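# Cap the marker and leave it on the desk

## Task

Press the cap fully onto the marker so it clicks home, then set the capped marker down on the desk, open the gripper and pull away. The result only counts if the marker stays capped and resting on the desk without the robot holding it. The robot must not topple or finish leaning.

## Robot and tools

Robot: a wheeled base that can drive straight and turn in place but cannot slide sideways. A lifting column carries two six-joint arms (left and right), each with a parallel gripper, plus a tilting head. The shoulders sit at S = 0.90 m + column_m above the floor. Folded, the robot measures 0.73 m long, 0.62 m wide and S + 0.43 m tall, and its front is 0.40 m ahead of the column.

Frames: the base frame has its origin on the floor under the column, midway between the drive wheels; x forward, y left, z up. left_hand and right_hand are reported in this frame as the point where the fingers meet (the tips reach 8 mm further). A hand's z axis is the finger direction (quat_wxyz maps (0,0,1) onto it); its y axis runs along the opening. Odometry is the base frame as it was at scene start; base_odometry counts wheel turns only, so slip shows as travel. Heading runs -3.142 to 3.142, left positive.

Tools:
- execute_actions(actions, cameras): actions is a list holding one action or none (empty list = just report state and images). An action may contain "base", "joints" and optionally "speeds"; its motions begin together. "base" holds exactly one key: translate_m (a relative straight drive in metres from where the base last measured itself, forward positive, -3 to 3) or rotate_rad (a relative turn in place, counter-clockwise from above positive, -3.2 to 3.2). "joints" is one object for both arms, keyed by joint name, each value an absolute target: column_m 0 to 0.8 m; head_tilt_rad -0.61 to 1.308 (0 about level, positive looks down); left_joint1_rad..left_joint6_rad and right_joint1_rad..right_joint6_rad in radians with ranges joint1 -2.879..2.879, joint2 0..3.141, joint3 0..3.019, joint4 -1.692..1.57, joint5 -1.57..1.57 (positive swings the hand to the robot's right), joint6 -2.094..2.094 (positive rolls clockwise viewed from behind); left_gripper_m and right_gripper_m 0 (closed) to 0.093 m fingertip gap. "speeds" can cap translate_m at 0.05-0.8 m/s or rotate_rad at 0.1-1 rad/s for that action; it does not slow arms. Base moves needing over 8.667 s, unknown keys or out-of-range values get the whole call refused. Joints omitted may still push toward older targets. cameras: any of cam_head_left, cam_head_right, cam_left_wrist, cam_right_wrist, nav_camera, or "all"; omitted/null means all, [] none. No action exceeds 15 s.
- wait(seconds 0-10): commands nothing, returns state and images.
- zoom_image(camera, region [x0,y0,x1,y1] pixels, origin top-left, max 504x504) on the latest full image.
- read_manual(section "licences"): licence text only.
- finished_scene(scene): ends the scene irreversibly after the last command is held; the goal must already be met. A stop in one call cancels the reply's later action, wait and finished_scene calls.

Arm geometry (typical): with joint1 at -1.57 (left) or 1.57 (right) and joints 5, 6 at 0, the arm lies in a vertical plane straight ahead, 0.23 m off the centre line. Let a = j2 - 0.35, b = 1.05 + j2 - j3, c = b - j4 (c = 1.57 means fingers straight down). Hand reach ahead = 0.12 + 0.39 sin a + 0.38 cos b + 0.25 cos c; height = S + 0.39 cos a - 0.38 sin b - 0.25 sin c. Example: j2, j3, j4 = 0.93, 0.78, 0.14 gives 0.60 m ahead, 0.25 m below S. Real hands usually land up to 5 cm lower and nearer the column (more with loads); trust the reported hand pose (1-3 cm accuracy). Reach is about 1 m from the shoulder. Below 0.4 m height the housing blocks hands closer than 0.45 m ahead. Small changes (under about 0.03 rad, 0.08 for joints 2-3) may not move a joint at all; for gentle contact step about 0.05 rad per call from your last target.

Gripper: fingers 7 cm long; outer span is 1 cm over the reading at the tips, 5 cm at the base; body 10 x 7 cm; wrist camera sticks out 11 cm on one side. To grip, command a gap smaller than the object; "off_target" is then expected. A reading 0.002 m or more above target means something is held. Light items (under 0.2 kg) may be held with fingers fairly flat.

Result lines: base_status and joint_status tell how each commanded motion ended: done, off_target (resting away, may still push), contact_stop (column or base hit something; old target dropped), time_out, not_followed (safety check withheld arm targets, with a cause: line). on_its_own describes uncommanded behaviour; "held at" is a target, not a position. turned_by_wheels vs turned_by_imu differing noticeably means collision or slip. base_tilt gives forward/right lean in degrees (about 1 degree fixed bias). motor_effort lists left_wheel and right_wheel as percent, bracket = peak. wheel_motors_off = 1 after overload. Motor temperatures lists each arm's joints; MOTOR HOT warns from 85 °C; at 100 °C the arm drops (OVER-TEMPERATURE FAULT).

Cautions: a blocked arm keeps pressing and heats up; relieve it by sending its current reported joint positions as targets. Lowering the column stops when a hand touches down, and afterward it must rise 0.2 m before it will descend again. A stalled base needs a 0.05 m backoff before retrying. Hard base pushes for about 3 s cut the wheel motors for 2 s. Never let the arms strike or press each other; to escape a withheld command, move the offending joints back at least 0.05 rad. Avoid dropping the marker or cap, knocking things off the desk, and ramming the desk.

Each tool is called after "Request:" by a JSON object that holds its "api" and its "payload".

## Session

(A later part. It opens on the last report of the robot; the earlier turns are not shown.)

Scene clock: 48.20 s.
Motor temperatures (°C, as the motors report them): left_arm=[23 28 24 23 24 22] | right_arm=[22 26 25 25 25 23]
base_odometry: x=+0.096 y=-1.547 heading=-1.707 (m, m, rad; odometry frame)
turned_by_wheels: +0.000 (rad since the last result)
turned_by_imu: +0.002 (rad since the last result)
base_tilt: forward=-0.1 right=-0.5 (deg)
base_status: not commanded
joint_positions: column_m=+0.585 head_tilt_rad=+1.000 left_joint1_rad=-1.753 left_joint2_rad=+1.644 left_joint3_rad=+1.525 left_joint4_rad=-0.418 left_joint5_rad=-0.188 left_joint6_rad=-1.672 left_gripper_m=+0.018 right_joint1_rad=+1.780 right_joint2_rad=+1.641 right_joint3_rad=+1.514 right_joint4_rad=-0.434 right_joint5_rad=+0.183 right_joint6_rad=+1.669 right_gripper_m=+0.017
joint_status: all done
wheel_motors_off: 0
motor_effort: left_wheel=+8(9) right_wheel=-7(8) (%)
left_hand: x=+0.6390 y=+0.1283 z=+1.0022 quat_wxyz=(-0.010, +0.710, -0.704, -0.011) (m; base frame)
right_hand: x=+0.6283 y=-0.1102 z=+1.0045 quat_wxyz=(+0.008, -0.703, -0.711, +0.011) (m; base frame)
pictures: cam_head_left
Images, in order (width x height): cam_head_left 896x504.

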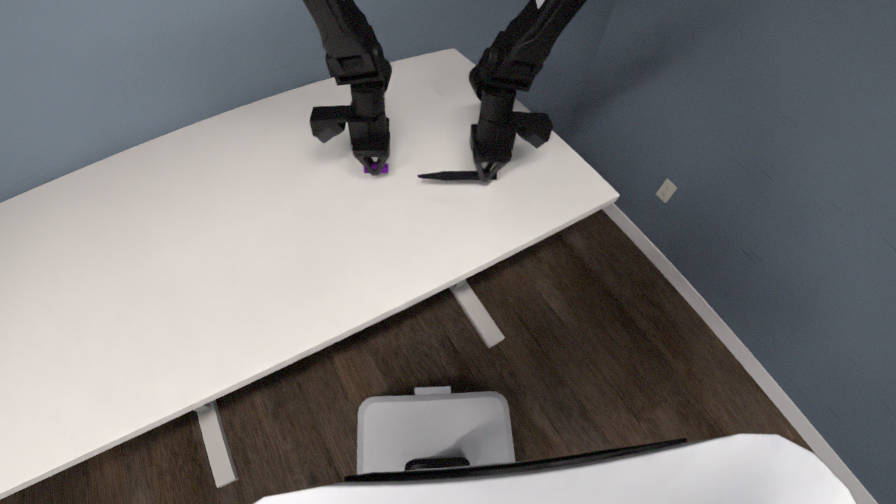

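Request:
{"api": "execute_actions", "payload": {"actions": [{"joints":{"left_joint1_rad":-1.81,"left_joint5_rad":-0.23,"left_joint6_rad":-1.70,"right_joint1_rad":1.80,"right_joint3_rad":1.562,"right_joint5_rad":0.21,"right_joint6_rad":1.70}}], "cameras": ["cam_head_left","cam_head_right"]}}

Request:
{"api": "zoom_image", "payload": {"camera": "cam_head_left", "region": [360, 145, 500, 200]}}

Scene clock: 51.40 s.
Motor temperatures (°C, as the motors report them): left_arm=[23 28 24 23 24 22] | right_arm=[22 26 25 25 25 23]
base_odometry: x=+0.096 y=-1.547 heading=-1.707 (m, m, rad; odometry frame)
turned_by_wheels: +0.000 (rad since the last result)
turned_by_imu: +0.001 (rad since the last result)
base_tilt: forward=-0.1 right=-0.5 (deg)
base_status: not commanded
joint_positions: column_m=+0.585 head_tilt_rad=+1.000 left_joint1_rad=-1.810 left_joint2_rad=+1.644 left_joint3_rad=+1.525 left_joint4_rad=-0.418 left_joint5_rad=-0.228 left_joint6_rad=-1.692 left_gripper_m=+0.018 right_joint1_rad=+1.794 right_joint2_rad=+1.641 right_joint3_rad=+1.545 right_joint4_rad=-0.434 right_joint5_rad=+0.209 right_joint6_rad=+1.689 right_gripper_m=+0.017
joint_status: all done
wheel_motors_off: 0
motor_effort: left_wheel=+8(8) right_wheel=-6(9) (%)
left_hand: x=+0.6365 y=+0.0955 z=+1.0079 quat_wxyz=(-0.008, +0.707, -0.707, -0.006) (m; base frame)
right_hand: x=+0.6465 y=-0.1039 z=+1.0106 quat_wxyz=(-0.008, -0.709, -0.705, +0.003) (m; base frame)
pictures: cam_head_left, cam_head_right
Images, in order (width x height): cam_head_left 896x504, cam_head_right 896x504.

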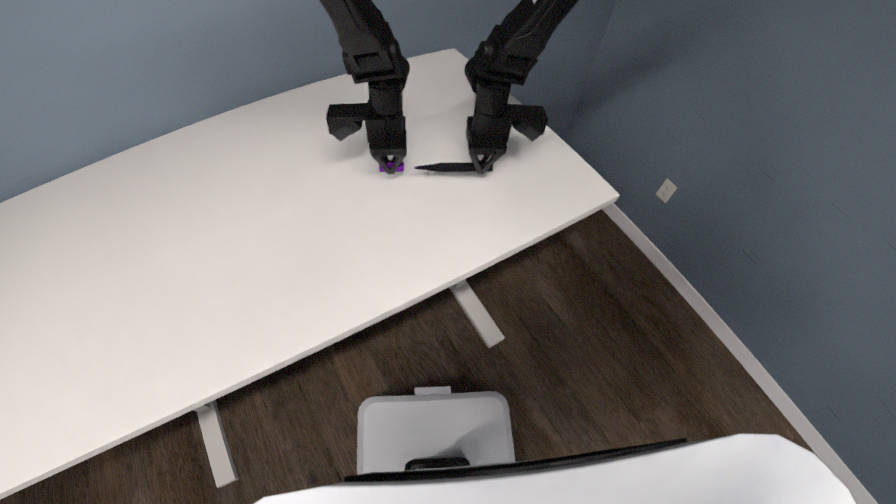

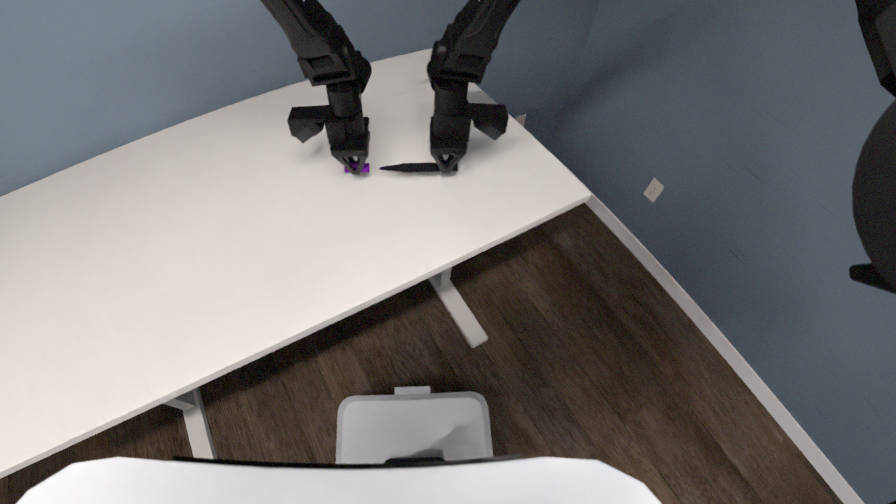

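Region (360, 145, 500, 200) of cam_head_left's 896x504 image, scaled by 3.600, with more detail than that image has; it fills the top 198 rows of this view, and the rest is white.

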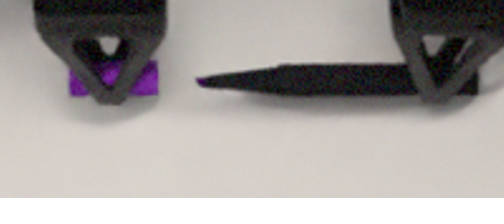

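Request:
{"api": "execute_actions", "payload": {"actions": [{"joints":{"left_joint1_rad":-1.83,"left_joint5_rad":-0.243,"left_joint6_rad":-1.71,"right_joint1_rad":1.84,"right_joint5_rad":0.243,"right_joint6_rad":1.72}}], "cameras": ["cam_head_left"]}}

Request:
{"api": "zoom_image", "payload": {"camera": "cam_head_left", "region": [370, 145, 490, 200]}}

Scene clock: 54.10 s.
Motor temperatures (°C, as the motors report them): left_arm=[23 28 24 23 24 22] | right_arm=[22 26 25 25 25 23]
base_odometry: x=+0.096 y=-1.547 heading=-1.707 (m, m, rad; odometry frame)
turned_by_wheels: +0.000 (rad since the last result)
turned_by_imu: +0.001 (rad since the last result)
base_tilt: forward=-0.1 right=-0.5 (deg)
base_status: not commanded
joint_positions: column_m=+0.585 head_tilt_rad=+1.000 left_joint1_rad=-1.816 left_joint2_rad=+1.644 left_joint3_rad=+1.525 left_joint4_rad=-0.418 left_joint5_rad=-0.241 left_joint6_rad=-1.701 left_gripper_m=+0.018 right_joint1_rad=+1.843 right_joint2_rad=+1.641 right_joint3_rad=+1.545 right_joint4_rad=-0.434 right_joint5_rad=+0.242 right_joint6_rad=+1.712 right_gripper_m=+0.017
joint_status: all done
wheel_motors_off: 0
motor_effort: left_wheel=+8(8) right_wheel=-9(6) (%)
left_hand: x=+0.6364 y=+0.0936 z=+1.0087 quat_wxyz=(-0.012, +0.709, -0.705, -0.009) (m; base frame)
right_hand: x=+0.6439 y=-0.0760 z=+1.0164 quat_wxyz=(-0.006, -0.709, -0.705, -0.002) (m; base frame)
pictures: cam_head_left
Images, in order (width x height): cam_head_left 896x504.

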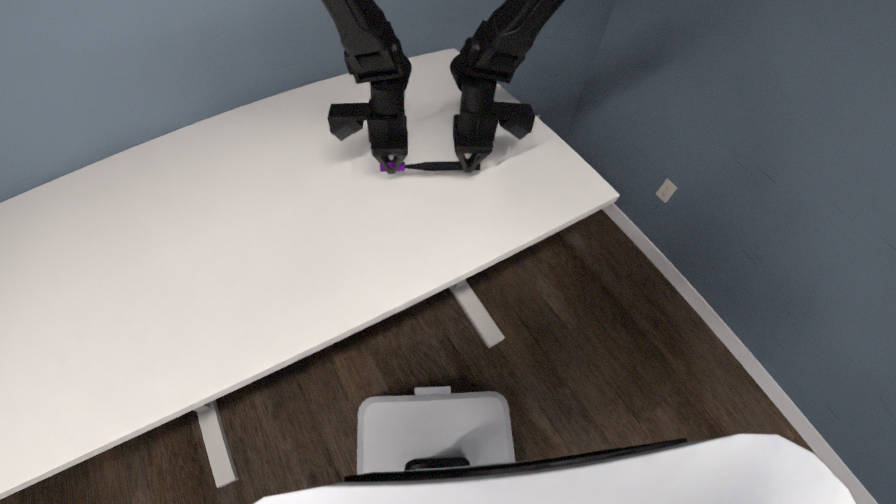

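Region (370, 145, 490, 200) of cam_head_left's 896x504 image, scaled by 4.200, with more detail than that image has; it fills the top 231 rows of this view, and the rest is white.

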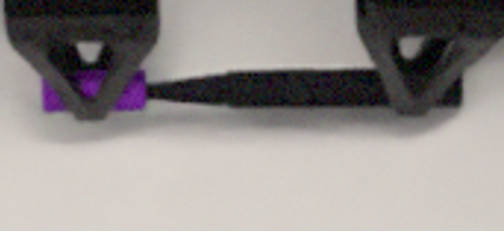

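Request:
{"api": "execute_actions", "payload": {"actions": [{"joints":{"left_joint1_rad":-1.875,"left_joint5_rad":-0.27,"left_joint6_rad":-1.73,"right_joint1_rad":1.85,"right_joint5_rad":0.235,"right_joint6_rad":1.72}}], "cameras": ["cam_head_left"]}}

Request:
{"api": "zoom_image", "payload": {"camera": "cam_head_left", "region": [370, 145, 490, 200]}}

Scene clock: 55.93 s.
Motor temperatures (°C, as the motors report them): left_arm=[23 28 24 23 24 22] | right_arm=[22 26 25 25 25 23]
base_odometry: x=+0.096 y=-1.547 heading=-1.707 (m, m, rad; odometry frame)
turned_by_wheels: +0.000 (rad since the last result)
turned_by_imu: +0.001 (rad since the last result)
base_tilt: forward=-0.2 right=-0.4 (deg)
base_status: not commanded
joint_positions: column_m=+0.585 head_tilt_rad=+1.000 left_joint1_rad=-1.871 left_joint2_rad=+1.644 left_joint3_rad=+1.525 left_joint4_rad=-0.418 left_joint5_rad=-0.271 left_joint6_rad=-1.721 left_gripper_m=+0.018 right_joint1_rad=+1.843 right_joint2_rad=+1.641 right_joint3_rad=+1.545 right_joint4_rad=-0.434 right_joint5_rad=+0.236 right_joint6_rad=+1.713 right_gripper_m=+0.017
joint_status: all done
wheel_motors_off: 0
motor_effort: left_wheel=+8(8) right_wheel=-7(9) (%)
left_hand: x=+0.6331 y=+0.0608 z=+1.0158 quat_wxyz=(-0.007, +0.707, -0.707, +0.000) (m; base frame)
right_hand: x=+0.6437 y=-0.0747 z=+1.0164 quat_wxyz=(-0.004, -0.709, -0.705, -0.004) (m; base frame)
pictures: cam_head_left
Images, in order (width x height): cam_head_left 896x504.

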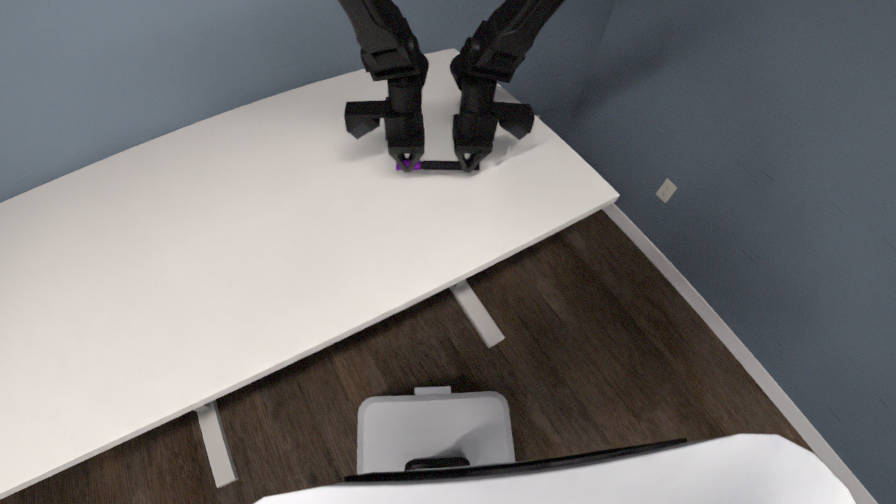

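Region (370, 145, 490, 200) of cam_head_left's 896x504 image, scaled by 4.200, with more detail than that image has; it fills the top 231 rows of this view, and the rest is white.

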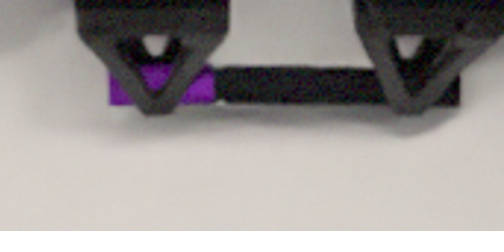

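Request:
{"api": "execute_actions", "payload": {"actions": [{"joints":{"left_joint1_rad":-1.885,"left_joint5_rad":-0.17,"right_joint1_rad":1.86,"right_joint5_rad":0.135}}], "cameras": ["cam_head_left"]}}

Request:
{"api": "zoom_image", "payload": {"camera": "cam_head_left", "region": [385, 150, 455, 185]}}

Scene clock: 58.83 s.
Motor temperatures (°C, as the motors report them): left_arm=[23 29 24 23 24 22] | right_arm=[22 26 25 25 25 23]
base_odometry: x=+0.096 y=-1.547 heading=-1.707 (m, m, rad; odometry frame)
turned_by_wheels: +0.000 (rad since the last result)
turned_by_imu: +0.001 (rad since the last result)
base_tilt: forward=-0.1 right=-0.5 (deg)
base_status: not commanded
joint_positions: column_m=+0.585 head_tilt_rad=+1.000 left_joint1_rad=-1.859 left_joint2_rad=+1.643 left_joint3_rad=+1.525 left_joint4_rad=-0.419 left_joint5_rad=-0.194 left_joint6_rad=-1.722 left_gripper_m=+0.018 right_joint1_rad=+1.828 right_joint2_rad=+1.641 right_joint3_rad=+1.545 right_joint4_rad=-0.434 right_joint5_rad=+0.159 right_joint6_rad=+1.713 right_gripper_m=+0.017
joint_status: all done
wheel_motors_off: 0
motor_effort: left_wheel=+8(8) right_wheel=-7(7) (%)
left_hand: x=+0.6321 y=+0.0563 z=+1.0145 quat_wxyz=(+0.020, +0.709, -0.705, +0.018) (m; base frame)
right_hand: x=+0.6431 y=-0.0719 z=+1.0149 quat_wxyz=(+0.022, -0.711, -0.702, -0.023) (m; base frame)
pictures: cam_head_left
Images, in order (width x height): cam_head_left 896x504.

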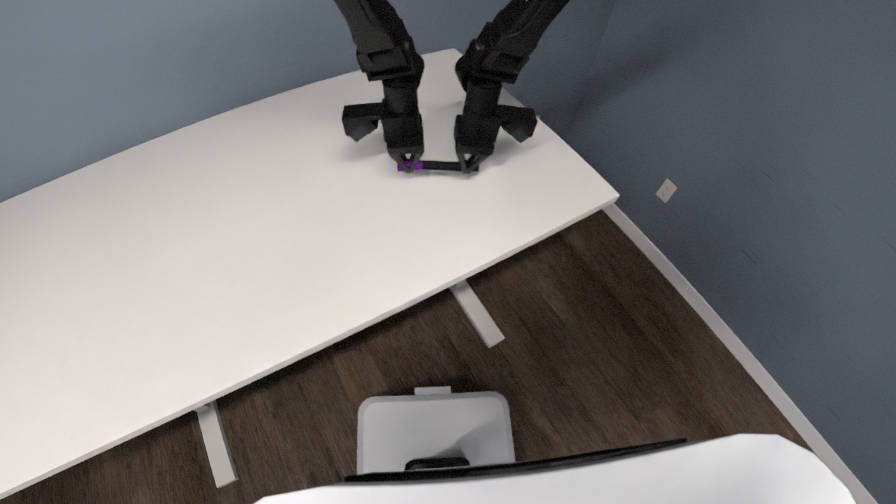

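Region (385, 150, 455, 185) of cam_head_left's 896x504 image, scaled by 7.200, with more detail than that image has.

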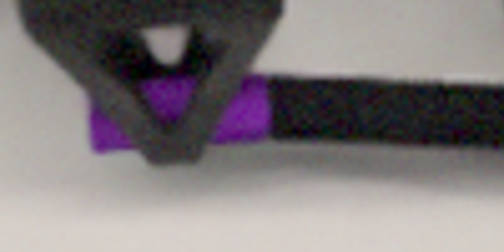

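Request:
{"api": "execute_actions", "payload": {"actions": [{"joints":{"column_m":0.541,"left_joint1_rad":-1.915,"left_joint5_rad":-0.16,"right_joint1_rad":1.885,"right_joint5_rad":0.125}}], "cameras": ["cam_head_left"]}}

Request:
{"api": "zoom_image", "payload": {"camera": "cam_head_left", "region": [370, 160, 510, 215]}}

Scene clock: 62.23 s.
Motor temperatures (°C, as the motors report them): left_arm=[23 29 24 23 24 22] | right_arm=[22 26 25 25 25 23]
base_odometry: x=+0.096 y=-1.547 heading=-1.707 (m, m, rad; odometry frame)
turned_by_wheels: +0.000 (rad since the last result)
turned_by_imu: +0.001 (rad since the last result)
base_tilt: forward=-0.2 right=-0.5 (deg)
base_status: not commanded
joint_positions: column_m=+0.541 head_tilt_rad=+1.000 left_joint1_rad=-1.858 left_joint2_rad=+1.641 left_joint3_rad=+1.525 left_joint4_rad=-0.419 left_joint5_rad=-0.188 left_joint6_rad=-1.724 left_gripper_m=+0.018 right_joint1_rad=+1.822 right_joint2_rad=+1.640 right_joint3_rad=+1.545 right_joint4_rad=-0.433 right_joint5_rad=+0.156 right_joint6_rad=+1.714 right_gripper_m=+0.017
joint_status: left_joint1_rad time_out (moved +0.000 of -0.056); right_joint1_rad time_out (moved -0.006 of +0.057); right_joint5_rad time_out (moved -0.003 of -0.034); the others done
wheel_motors_off: 0
on_its_own: left_joint1_rad is held at -1.859, not at your -1.915, since a time_out; right_joint1_rad is held at +1.828, not at your +1.885, since a time_out; right_joint5_rad is held at +0.157, not at your +0.125, since a time_out
motor_effort: left_wheel=+6(11) right_wheel=-7(10) (%)
left_hand: x=+0.6331 y=+0.0555 z=+0.9721 quat_wxyz=(+0.022, +0.710, -0.704, +0.021) (m; base frame)
right_hand: x=+0.6440 y=-0.0760 z=+0.9708 quat_wxyz=(+0.021, -0.713, -0.701, -0.022) (m; base frame)
pictures: cam_head_left
joint command not followed: on one or more control steps a check withheld the commanded joint targets of the left arm, and it was not sent them on those steps.
cause: the commanded joint targets would bring a part of the robot too close to another arm (this arm's wrist (the part past joint 4) and the other arm's wrist (the part past joint 4)); next, command targets that bring no part of the robot closer to that arm.
joint command not followed: on one or more control steps a check withheld the commanded joint targets of the right arm, and it was not sent them on those steps.
cause: the commanded joint targets would bring a part of the robot too close to another arm (this arm's wrist (the part past joint 4) and the other arm's wrist (the part past joint 4)); next, command targets that bring no part of the robot closer to that arm.
Images, in order (width x height): cam_head_left 896x504.

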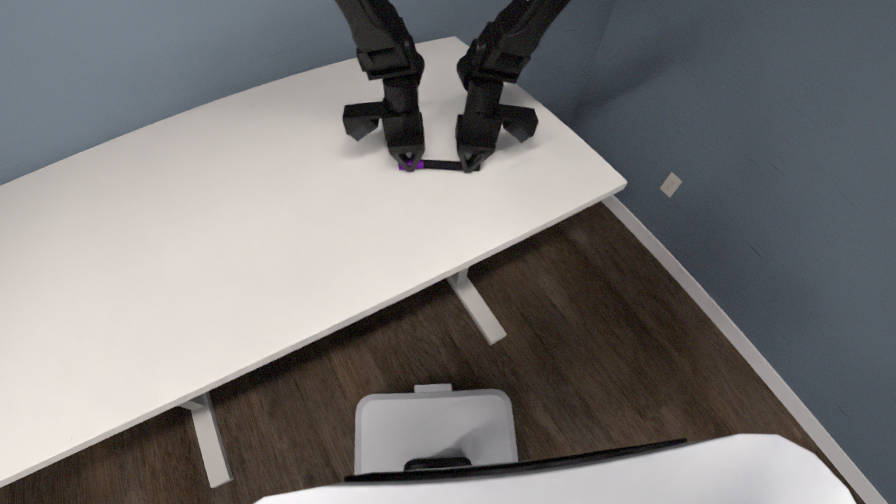

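Region (370, 160, 510, 215) of cam_head_left's 896x504 image, scaled by 3.600, with more detail than that image has; it fills the top 198 rows of this view, and the rest is white.

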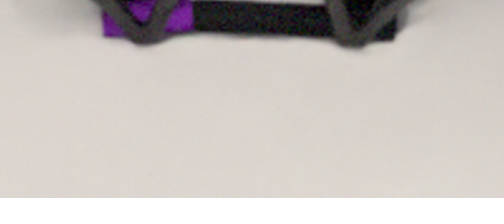

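Request:
{"api": "execute_actions", "payload": {"actions": [{"joints":{"left_gripper_m":0.05,"right_gripper_m":0.05,"column_m":0.552}}], "cameras": []}}

Request:
{"api": "execute_actions", "payload": {"actions": [{"joints":{"left_joint1_rad":-1.71,"left_joint5_rad":0.12,"left_joint6_rad":-1.645,"right_joint1_rad":1.665,"right_joint5_rad":-0.16,"right_joint6_rad":1.63}}], "cameras": ["cam_head_left","cam_left_wrist","cam_right_wrist"]}}

Request:
{"api": "zoom_image", "payload": {"camera": "cam_head_left", "region": [370, 150, 510, 205]}}

Scene clock: 65.13 s.
Motor temperatures (°C, as the motors report them): left_arm=[23 29 24 23 24 22] | right_arm=[22 26 25 25 25 23]
base_odometry: x=+0.096 y=-1.547 heading=-1.707 (m, m, rad; odometry frame)
turned_by_wheels: +0.000 (rad since the last result)
turned_by_imu: +0.001 (rad since the last result)
base_tilt: forward=-0.1 right=-0.4 (deg)
base_status: not commanded
joint_positions: column_m=+0.552 head_tilt_rad=+1.000 left_joint1_rad=-1.858 left_joint2_rad=+1.641 left_joint3_rad=+1.525 left_joint4_rad=-0.419 left_joint5_rad=-0.188 left_joint6_rad=-1.724 left_gripper_m=+0.050 right_joint1_rad=+1.822 right_joint2_rad=+1.640 right_joint3_rad=+1.545 right_joint4_rad=-0.433 right_joint5_rad=+0.156 right_joint6_rad=+1.714 right_gripper_m=+0.050
joint_status: all done
wheel_motors_off: 0
on_its_own: left_joint1_rad is held at -1.859, not at your -1.915, since a time_out; right_joint1_rad is held at +1.828, not at your +1.885, since a time_out; right_joint5_rad is held at +0.157, not at your +0.125, since a time_out
motor_effort: left_wheel=+6(6) right_wheel=-4(5) (%)
left_hand: x=+0.6331 y=+0.0555 z=+0.9829 quat_wxyz=(+0.022, +0.710, -0.704, +0.021) (m; base frame)
right_hand: x=+0.6440 y=-0.0760 z=+0.9816 quat_wxyz=(+0.021, -0.713, -0.701, -0.022) (m; base frame)
pictures: none
No camera images: the call's "cameras" was empty. Leave "cameras" out to get every camera's image.

Scene clock: 66.27 s.
Motor temperatures (°C, as the motors report them): left_arm=[23 29 24 23 24 22] | right_arm=[22 26 25 25 25 23]
base_odometry: x=+0.096 y=-1.547 heading=-1.707 (m, m, rad; odometry frame)
turned_by_wheels: +0.000 (rad since the last result)
turned_by_imu: +0.000 (rad since the last result)
base_tilt: forward=-0.2 right=-0.4 (deg)
base_status: not commanded
joint_positions: column_m=+0.552 head_tilt_rad=+1.000 left_joint1_rad=-1.700 left_joint2_rad=+1.641 left_joint3_rad=+1.525 left_joint4_rad=-0.419 left_joint5_rad=+0.118 left_joint6_rad=-1.652 left_gripper_m=+0.050 right_joint1_rad=+1.666 right_joint2_rad=+1.639 right_joint3_rad=+1.545 right_joint4_rad=-0.433 right_joint5_rad=-0.158 right_joint6_rad=+1.639 right_gripper_m=+0.050
joint_status: all done
wheel_motors_off: 0
motor_effort: left_wheel=+6(6) right_wheel=-4(5) (%)
left_hand: x=+0.6388 y=+0.1133 z=+0.9712 quat_wxyz=(+0.089, +0.708, -0.697, +0.072) (m; base frame)
right_hand: x=+0.6492 y=-0.1314 z=+0.9735 quat_wxyz=(+0.090, -0.709, -0.695, -0.079) (m; base frame)
pictures: cam_head_left, cam_left_wrist, cam_right_wrist
Images, in order (width x height): cam_head_left 896x504, cam_left_wrist 616x616, cam_right_wrist 616x616.

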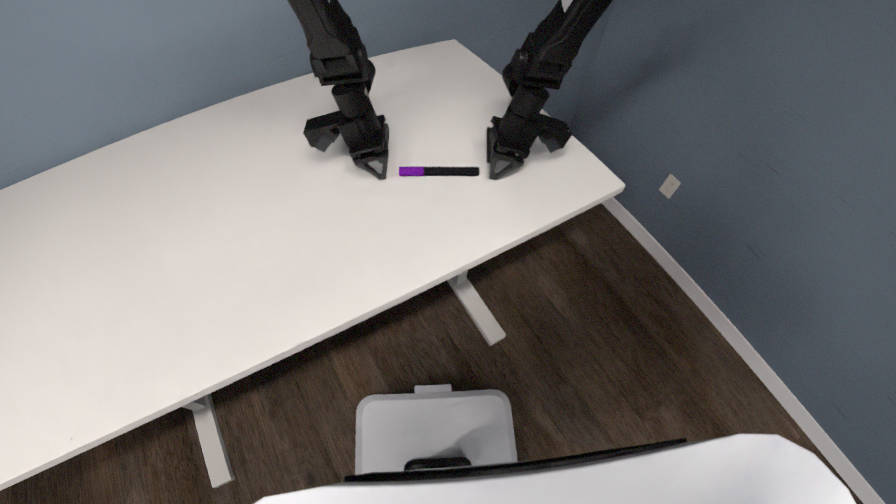

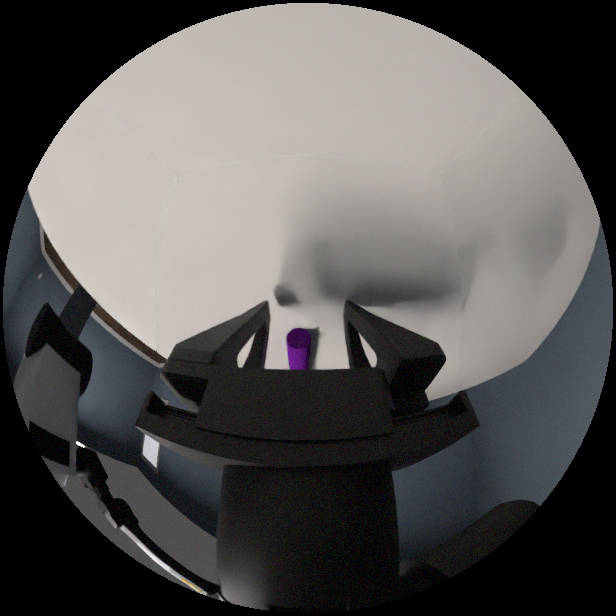

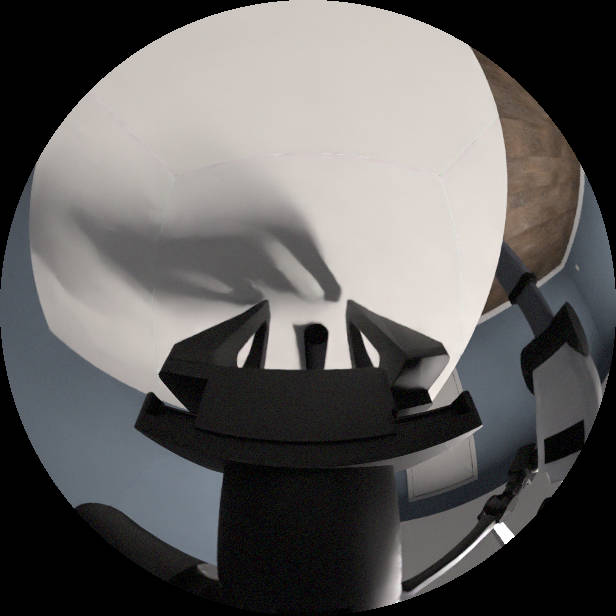

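Region (370, 150, 510, 205) of cam_head_left's 896x504 image, scaled by 3.600, with more detail than that image has; it fills the top 198 rows of this view, and the rest is white.

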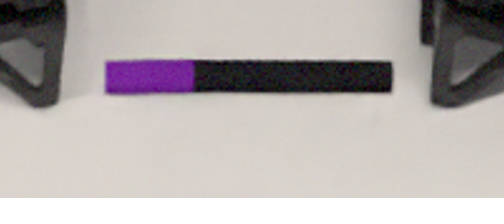

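Request:
{"api": "execute_actions", "payload": {"actions": [{"base":{"translate_m":-0.004},"joints":{"left_gripper_m":0.004,"right_gripper_m":0.004,"column_m":0.546}}], "cameras": []}}

Request:
{"api": "execute_actions", "payload": {"actions": [{"joints":{"left_joint1_rad":-1.755,"left_joint5_rad":0.11,"right_joint1_rad":1.715,"right_joint5_rad":-0.15}}], "cameras": ["cam_head_left"]}}

Request:
{"api": "zoom_image", "payload": {"camera": "cam_head_left", "region": [370, 150, 510, 205]}}

Scene clock: 69.47 s.
Motor temperatures (°C, as the motors report them): left_arm=[23 29 24 23 24 22] | right_arm=[22 26 25 25 25 23]
base_odometry: x=+0.097 y=-1.543 heading=-1.706 (m, m, rad; odometry frame)
turned_by_wheels: +0.001 (rad since the last result)
turned_by_imu: +0.002 (rad since the last result)
base_tilt: forward=-0.1 right=-0.5 (deg)
base_status: done
joint_positions: column_m=+0.546 head_tilt_rad=+1.001 left_joint1_rad=-1.701 left_joint2_rad=+1.636 left_joint3_rad=+1.522 left_joint4_rad=-0.419 left_joint5_rad=+0.119 left_joint6_rad=-1.652 left_gripper_m=+0.004 right_joint1_rad=+1.666 right_joint2_rad=+1.637 right_joint3_rad=+1.553 right_joint4_rad=-0.432 right_joint5_rad=-0.160 right_joint6_rad=+1.639 right_gripper_m=+0.004
joint_status: all done
wheel_motors_off: 0
motor_effort: left_wheel=+2(25) right_wheel=-1(60) (%)
left_hand: x=+0.6390 y=+0.1124 z=+0.9673 quat_wxyz=(+0.090, +0.708, -0.697, +0.074) (m; base frame)
right_hand: x=+0.6549 y=-0.1309 z=+0.9702 quat_wxyz=(+0.087, -0.709, -0.695, -0.084) (m; base frame)
pictures: none
No camera images: the call's "cameras" was empty. Leave "cameras" out to get every camera's image.

Scene clock: 70.10 s.
Motor temperatures (°C, as the motors report them): left_arm=[23 29 24 23 24 22] | right_arm=[22 26 25 25 25 23]
base_odometry: x=+0.097 y=-1.543 heading=-1.706 (m, m, rad; odometry frame)
turned_by_wheels: +0.000 (rad since the last result)
turned_by_imu: +0.000 (rad since the last result)
base_tilt: forward=-0.2 right=-0.4 (deg)
base_status: not commanded
joint_positions: column_m=+0.546 head_tilt_rad=+1.001 left_joint1_rad=-1.740 left_joint2_rad=+1.636 left_joint3_rad=+1.522 left_joint4_rad=-0.420 left_joint5_rad=+0.098 left_joint6_rad=-1.652 left_gripper_m=+0.004 right_joint1_rad=+1.704 right_joint2_rad=+1.637 right_joint3_rad=+1.553 right_joint4_rad=-0.432 right_joint5_rad=-0.138 right_joint6_rad=+1.639 right_gripper_m=+0.004
joint_status: all done
wheel_motors_off: 0
motor_effort: left_wheel=+3(3) right_wheel=-1(3) (%)
left_hand: x=+0.6367 y=+0.0892 z=+0.9706 quat_wxyz=(+0.094, +0.700, -0.703, +0.077) (m; base frame)
right_hand: x=+0.6531 y=-0.1079 z=+0.9728 quat_wxyz=(+0.091, -0.702, -0.701, -0.087) (m; base frame)
pictures: cam_head_left
Images, in order (width x height): cam_head_left 896x504.

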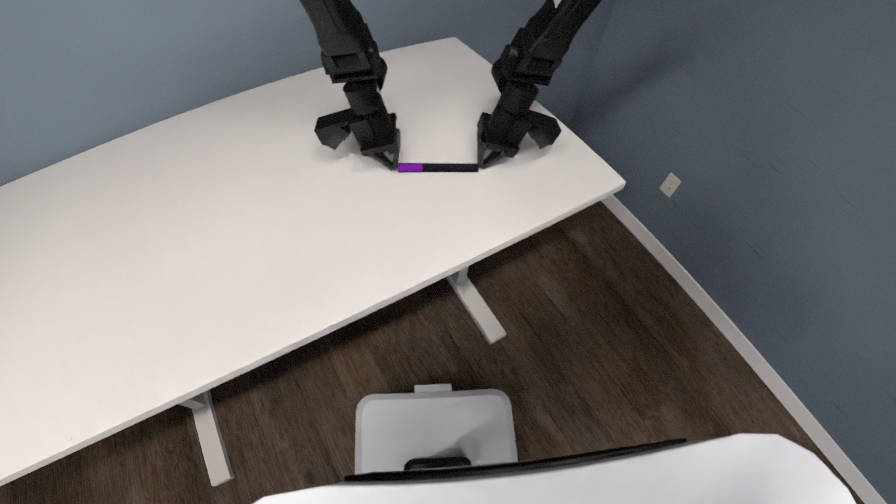

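Region (370, 150, 510, 205) of cam_head_left's 896x504 image, scaled by 3.600, with more detail than that image has; it fills the top 198 rows of this view, and the rest is white.

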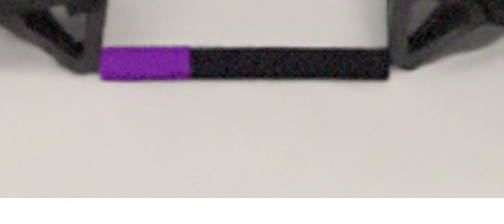

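Request:
{"api": "execute_actions", "payload": {"actions": [{"joints":{"left_joint1_rad":-1.715,"right_joint1_rad":1.68,"right_joint3_rad":1.53,"column_m":0.549}}], "cameras": []}}

Request:
{"api": "execute_actions", "payload": {"actions": [{"base":{"translate_m":-0.007},"joints":{"column_m":0.546}}], "cameras": ["cam_head_left"]}}

Request:
{"api": "zoom_image", "payload": {"camera": "cam_head_left", "region": [370, 140, 510, 195]}}

Scene clock: 72.17 s.
Motor temperatures (°C, as the motors report them): left_arm=[23 29 24 23 24 22] | right_arm=[22 26 25 25 25 23]
base_odometry: x=+0.097 y=-1.543 heading=-1.706 (m, m, rad; odometry frame)
turned_by_wheels: +0.000 (rad since the last result)
turned_by_imu: +0.001 (rad since the last result)
base_tilt: forward=-0.1 right=-0.5 (deg)
base_status: not commanded
joint_positions: column_m=+0.549 head_tilt_rad=+1.001 left_joint1_rad=-1.726 left_joint2_rad=+1.636 left_joint3_rad=+1.522 left_joint4_rad=-0.420 left_joint5_rad=+0.107 left_joint6_rad=-1.652 left_gripper_m=+0.004 right_joint1_rad=+1.683 right_joint2_rad=+1.636 right_joint3_rad=+1.530 right_joint4_rad=-0.432 right_joint5_rad=-0.148 right_joint6_rad=+1.639 right_gripper_m=+0.004
joint_status: all done
wheel_motors_off: 0
motor_effort: left_wheel=+3(4) right_wheel=-2(3) (%)
left_hand: x=+0.6378 y=+0.0972 z=+0.9726 quat_wxyz=(+0.093, +0.703, -0.701, +0.077) (m; base frame)
right_hand: x=+0.6415 y=-0.1217 z=+0.9710 quat_wxyz=(+0.095, -0.706, -0.697, -0.077) (m; base frame)
pictures: none
No camera images: the call's "cameras" was empty. Leave "cameras" out to get every camera's image.

Scene clock: 72.83 s.
Motor temperatures (°C, as the motors report them): left_arm=[23 29 24 23 24 22] | right_arm=[22 26 25 25 25 23]
base_odometry: x=+0.098 y=-1.537 heading=-1.705 (m, m, rad; odometry frame)
turned_by_wheels: +0.001 (rad since the last result)
turned_by_imu: +0.001 (rad since the last result)
base_tilt: forward=-0.1 right=-0.4 (deg)
base_status: done
joint_positions: column_m=+0.546 head_tilt_rad=+1.001 left_joint1_rad=-1.726 left_joint2_rad=+1.635 left_joint3_rad=+1.519 left_joint4_rad=-0.420 left_joint5_rad=+0.107 left_joint6_rad=-1.652 left_gripper_m=+0.004 right_joint1_rad=+1.683 right_joint2_rad=+1.635 right_joint3_rad=+1.527 right_joint4_rad=-0.431 right_joint5_rad=-0.150 right_joint6_rad=+1.639 right_gripper_m=+0.004
joint_status: all done
wheel_motors_off: 0
motor_effort: left_wheel=+0(26) right_wheel=-2(60) (%)
left_hand: x=+0.6364 y=+0.0976 z=+0.9698 quat_wxyz=(+0.094, +0.703, -0.701, +0.076) (m; base frame)
right_hand: x=+0.6406 y=-0.1213 z=+0.9685 quat_wxyz=(+0.096, -0.706, -0.697, -0.077) (m; base frame)
pictures: cam_head_left
Images, in order (width x height): cam_head_left 896x504.

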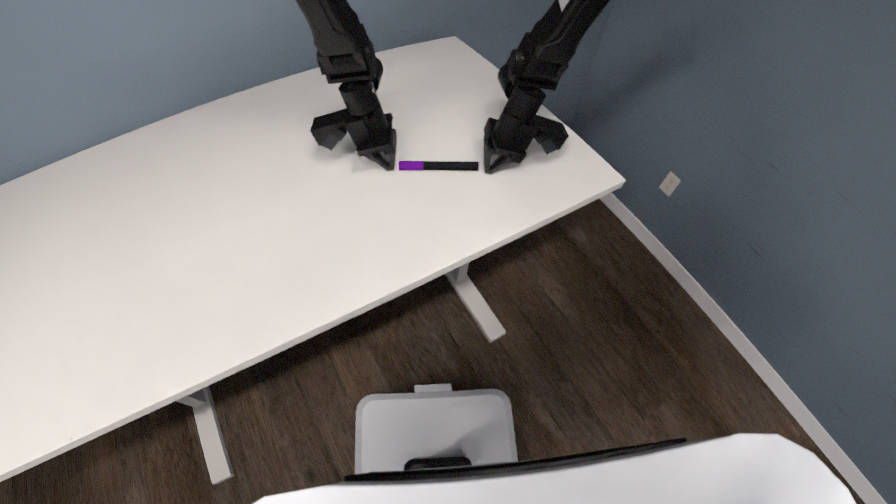

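Region (370, 140, 510, 195) of cam_head_left's 896x504 image, scaled by 3.600, with more detail than that image has; it fills the top 198 rows of this view, and the rest is white.

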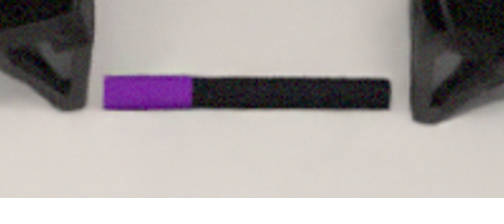

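Request:
{"api": "execute_actions", "payload": {"actions": [{"joints":{"left_joint1_rad":-1.755,"right_joint1_rad":1.715,"right_joint3_rad":1.535}}], "cameras": ["cam_head_left"]}}

Request:
{"api": "zoom_image", "payload": {"camera": "cam_head_left", "region": [350,120,530,220]}}

Scene clock: 76.70 s.
Motor temperatures (°C, as the motors report them): left_arm=[23 29 24 23 24 22] | right_arm=[22 26 25 25 25 23]
base_odometry: x=+0.098 y=-1.537 heading=-1.705 (m, m, rad; odometry frame)
turned_by_wheels: +0.000 (rad since the last result)
turned_by_imu: +0.001 (rad since the last result)
base_tilt: forward=-0.1 right=-0.5 (deg)
base_status: not commanded
joint_positions: column_m=+0.546 head_tilt_rad=+1.001 left_joint1_rad=-1.738 left_joint2_rad=+1.635 left_joint3_rad=+1.519 left_joint4_rad=-0.420 left_joint5_rad=+0.102 left_joint6_rad=-1.652 left_gripper_m=+0.004 right_joint1_rad=+1.705 right_joint2_rad=+1.635 right_joint3_rad=+1.527 right_joint4_rad=-0.431 right_joint5_rad=-0.142 right_joint6_rad=+1.639 right_gripper_m=+0.004
joint_status: all done
wheel_motors_off: 0
motor_effort: left_wheel=+1(1) right_wheel=-4(5) (%)
left_hand: x=+0.6356 y=+0.0903 z=+0.9710 quat_wxyz=(+0.096, +0.701, -0.703, +0.077) (m; base frame)
right_hand: x=+0.6395 y=-0.1072 z=+0.9702 quat_wxyz=(+0.101, -0.702, -0.701, -0.081) (m; base frame)
pictures: cam_head_left
Images, in order (width x height): cam_head_left 896x504.

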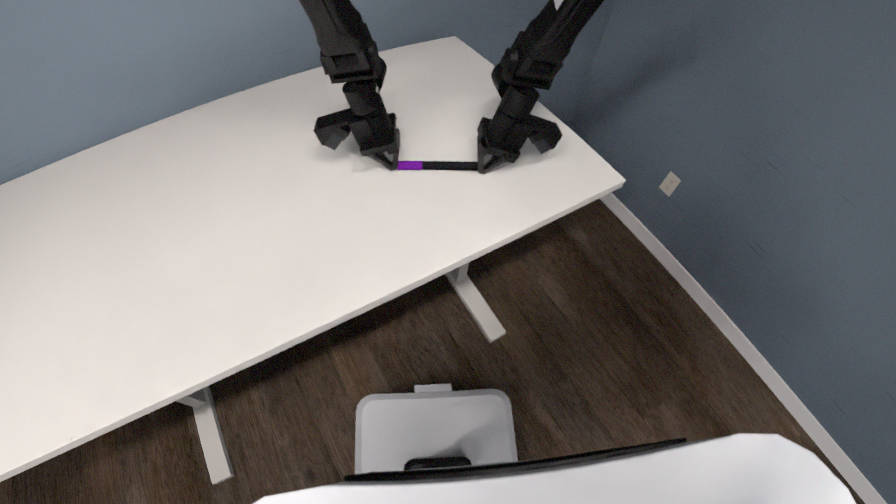

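Region (350, 120, 530, 220) of cam_head_left's 896x504 image, scaled by 2.800, with more detail than that image has.

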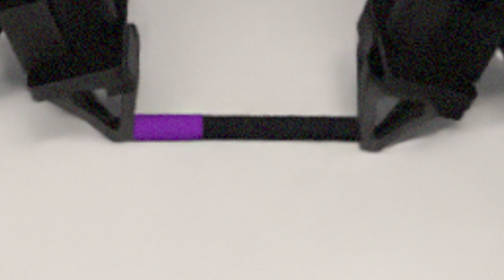

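Request:
{"api": "execute_actions", "payload": {"actions": [{"joints":{"left_joint1_rad":-1.80,"left_joint5_rad":0.16,"right_joint1_rad":1.77,"right_joint5_rad":-0.2}}], "cameras": []}}

Request:
{"api": "execute_actions", "payload": {"actions": [{"joints":{"left_joint1_rad":-1.86,"left_joint5_rad":0.2,"right_joint1_rad":1.83,"right_joint5_rad":-0.24}}], "cameras": ["cam_head_left"]}}

Request:
{"api": "zoom_image", "payload": {"camera": "cam_head_left", "region": [350,120,530,220]}}

Scene clock: 79.57 s.
Motor temperatures (°C, as the motors report them): left_arm=[23 29 24 23 24 22] | right_arm=[22 26 25 25 25 23]
base_odometry: x=+0.098 y=-1.537 heading=-1.705 (m, m, rad; odometry frame)
turned_by_wheels: +0.000 (rad since the last result)
turned_by_imu: +0.001 (rad since the last result)
base_tilt: forward=-0.1 right=-0.4 (deg)
base_status: not commanded
joint_positions: column_m=+0.546 head_tilt_rad=+1.001 left_joint1_rad=-1.738 left_joint2_rad=+1.635 left_joint3_rad=+1.519 left_joint4_rad=-0.420 left_joint5_rad=+0.120 left_joint6_rad=-1.652 left_gripper_m=+0.004 right_joint1_rad=+1.705 right_joint2_rad=+1.635 right_joint3_rad=+1.527 right_joint4_rad=-0.431 right_joint5_rad=-0.158 right_joint6_rad=+1.639 right_gripper_m=+0.004
joint_status: left_joint1_rad time_out (moved +0.000 of -0.062); left_joint5_rad time_out (moved +0.018 of +0.058); right_joint1_rad time_out (moved +0.000 of +0.065); right_joint5_rad time_out (moved -0.016 of -0.058)
wheel_motors_off: 0
on_its_own: left_joint1_rad reads -1.738 and still pushes toward -1.800 since a time_out; left_joint5_rad reads +0.120 and still pushes toward +0.160 since a time_out; right_joint1_rad reads +1.705 and still pushes toward +1.770 since a time_out; right_joint5_rad reads -0.158 and still pushes toward -0.200 since a time_out
motor_effort: left_wheel=+1(1) right_wheel=-6(4) (%)
left_hand: x=+0.6354 y=+0.0873 z=+0.9718 quat_wxyz=(+0.103, +0.700, -0.702, +0.083) (m; base frame)
right_hand: x=+0.6393 y=-0.1048 z=+0.9709 quat_wxyz=(+0.107, -0.701, -0.700, -0.086) (m; base frame)
pictures: none
No camera images: the call's "cameras" was empty. Leave "cameras" out to get every camera's image.

not run: a stop came earlier in this reply.

Region (350, 120, 530, 220) of cam_head_left's 896x504 image, scaled by 2.800, with more detail than that image has.

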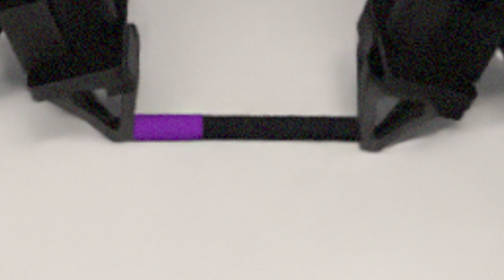

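Request:
{"api": "execute_actions", "payload": {"actions": [{"joints":{"left_joint1_rad":-1.86,"left_joint5_rad":0.2,"right_joint1_rad":1.83,"right_joint5_rad":-0.24}}], "cameras": ["cam_head_left"]}}

Request:
{"api": "zoom_image", "payload": {"camera": "cam_head_left", "region": [350,120,530,220]}}

Scene clock: 82.43 s.
Motor temperatures (°C, as the motors report them): left_arm=[23 29 24 23 25 22] | right_arm=[22 26 25 25 27 23]
base_odometry: x=+0.098 y=-1.537 heading=-1.705 (m, m, rad; odometry frame)
turned_by_wheels: +0.000 (rad since the last result)
turned_by_imu: +0.001 (rad since the last result)
base_tilt: forward=-0.1 right=-0.5 (deg)
base_status: not commanded
joint_positions: column_m=+0.546 head_tilt_rad=+1.001 left_joint1_rad=-1.738 left_joint2_rad=+1.635 left_joint3_rad=+1.519 left_joint4_rad=-0.420 left_joint5_rad=+0.135 left_joint6_rad=-1.652 left_gripper_m=+0.004 right_joint1_rad=+1.705 right_joint2_rad=+1.635 right_joint3_rad=+1.527 right_joint4_rad=-0.431 right_joint5_rad=-0.172 right_joint6_rad=+1.639 right_gripper_m=+0.004
joint_status: left_joint1_rad time_out (moved +0.000 of -0.122); left_joint5_rad time_out (moved +0.015 of +0.080); right_joint1_rad time_out (moved +0.000 of +0.125); right_joint5_rad time_out (moved -0.013 of -0.082)
wheel_motors_off: 0
on_its_own: left_joint1_rad reads -1.738 and still pushes toward -1.860 since a time_out; left_joint5_rad reads +0.135 and still pushes toward +0.200 since a time_out; right_joint1_rad reads +1.705 and still pushes toward +1.830 since a time_out; right_joint5_rad reads -0.172 and still pushes toward -0.240 since a time_out
motor_effort: left_wheel=+1(1) right_wheel=-4(5) (%)
left_hand: x=+0.6352 y=+0.0849 z=+0.9724 quat_wxyz=(+0.108, +0.699, -0.701, +0.088) (m; base frame)
right_hand: x=+0.6392 y=-0.1026 z=+0.9716 quat_wxyz=(+0.112, -0.700, -0.699, -0.090) (m; base frame)
pictures: cam_head_left
Images, in order (width x height): cam_head_left 896x504.

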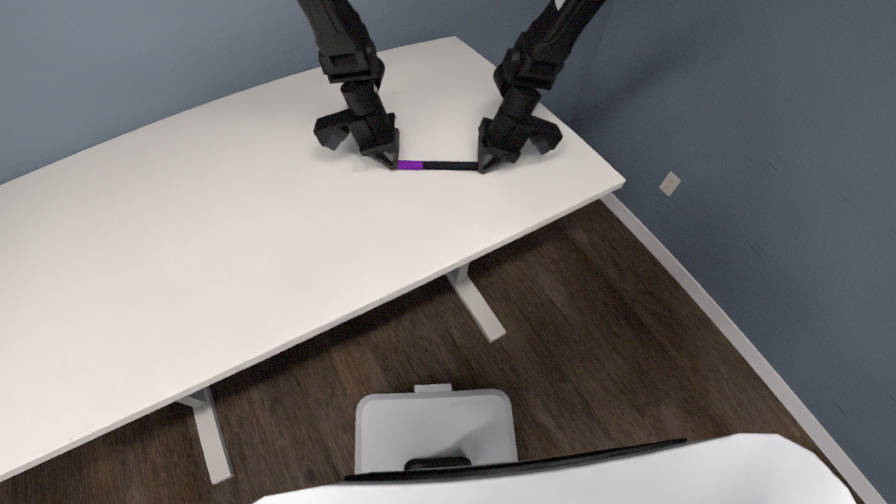

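Region (350, 120, 530, 220) of cam_head_left's 896x504 image, scaled by 2.800, with more detail than that image has.

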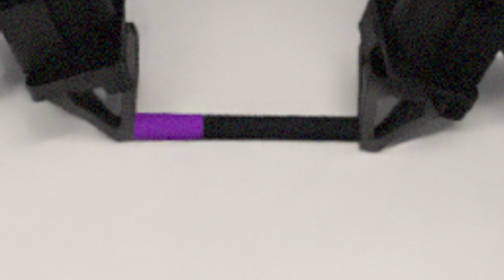

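Request:
{"api": "execute_actions", "payload": {"actions": [{"joints":{"left_joint1_rad":-1.88,"left_joint5_rad":0.26,"right_joint1_rad":1.85,"right_joint5_rad":-0.3}}], "cameras": ["cam_head_left"]}}

Request:
{"api": "zoom_image", "payload": {"camera": "cam_head_left", "region": [380,140,500,195]}}

Scene clock: 85.43 s.
Motor temperatures (°C, as the motors report them): left_arm=[23 29 24 23 27 22] | right_arm=[23 26 25 25 30 23]
base_odometry: x=+0.098 y=-1.537 heading=-1.705 (m, m, rad; odometry frame)
turned_by_wheels: +0.000 (rad since the last result)
turned_by_imu: +0.001 (rad since the last result)
base_tilt: forward=-0.1 right=-0.5 (deg)
base_status: not commanded
joint_positions: column_m=+0.546 head_tilt_rad=+1.001 left_joint1_rad=-1.732 left_joint2_rad=+1.634 left_joint3_rad=+1.519 left_joint4_rad=-0.420 left_joint5_rad=+0.175 left_joint6_rad=-1.652 left_gripper_m=+0.004 right_joint1_rad=+1.695 right_joint2_rad=+1.635 right_joint3_rad=+1.527 right_joint4_rad=-0.431 right_joint5_rad=-0.208 right_joint6_rad=+1.639 right_gripper_m=+0.004
joint_status: left_joint1_rad time_out (moved +0.006 of -0.142); left_joint5_rad time_out (moved +0.040 of +0.125); right_joint1_rad time_out (moved -0.009 of +0.145); right_joint5_rad time_out (moved -0.037 of -0.128)
wheel_motors_off: 0
on_its_own: left_joint1_rad reads -1.732 and still pushes toward -1.880 since a time_out; left_joint5_rad reads +0.175 and still pushes toward +0.251 since a time_out; right_joint1_rad reads +1.695 and still pushes toward +1.850 since a time_out; right_joint5_rad reads -0.208 and still pushes toward -0.287 since a time_out
motor_effort: left_wheel=+1(1) right_wheel=-5(4) (%)
left_hand: x=+0.6352 y=+0.0823 z=+0.9739 quat_wxyz=(+0.121, +0.698, -0.698, +0.099) (m; base frame)
right_hand: x=+0.6393 y=-0.1030 z=+0.9725 quat_wxyz=(+0.122, -0.700, -0.696, -0.100) (m; base frame)
pictures: cam_head_left
Images, in order (width x height): cam_head_left 896x504.

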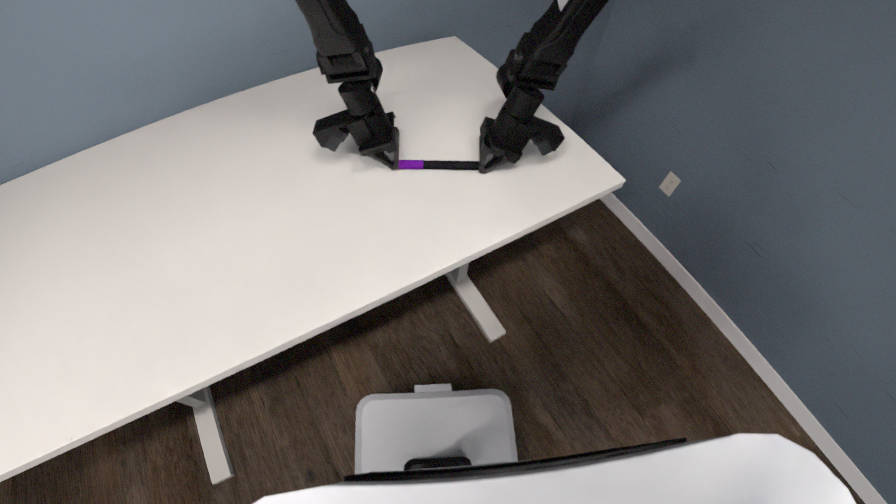

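Region (380, 140, 500, 195) of cam_head_left's 896x504 image, scaled by 4.200, with more detail than that image has; it fills the top 231 rows of this view, and the rest is white.

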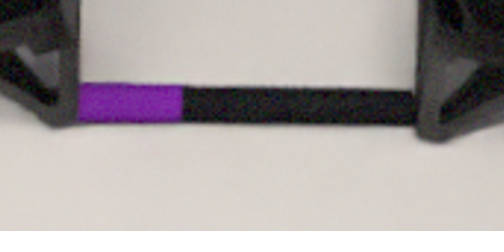

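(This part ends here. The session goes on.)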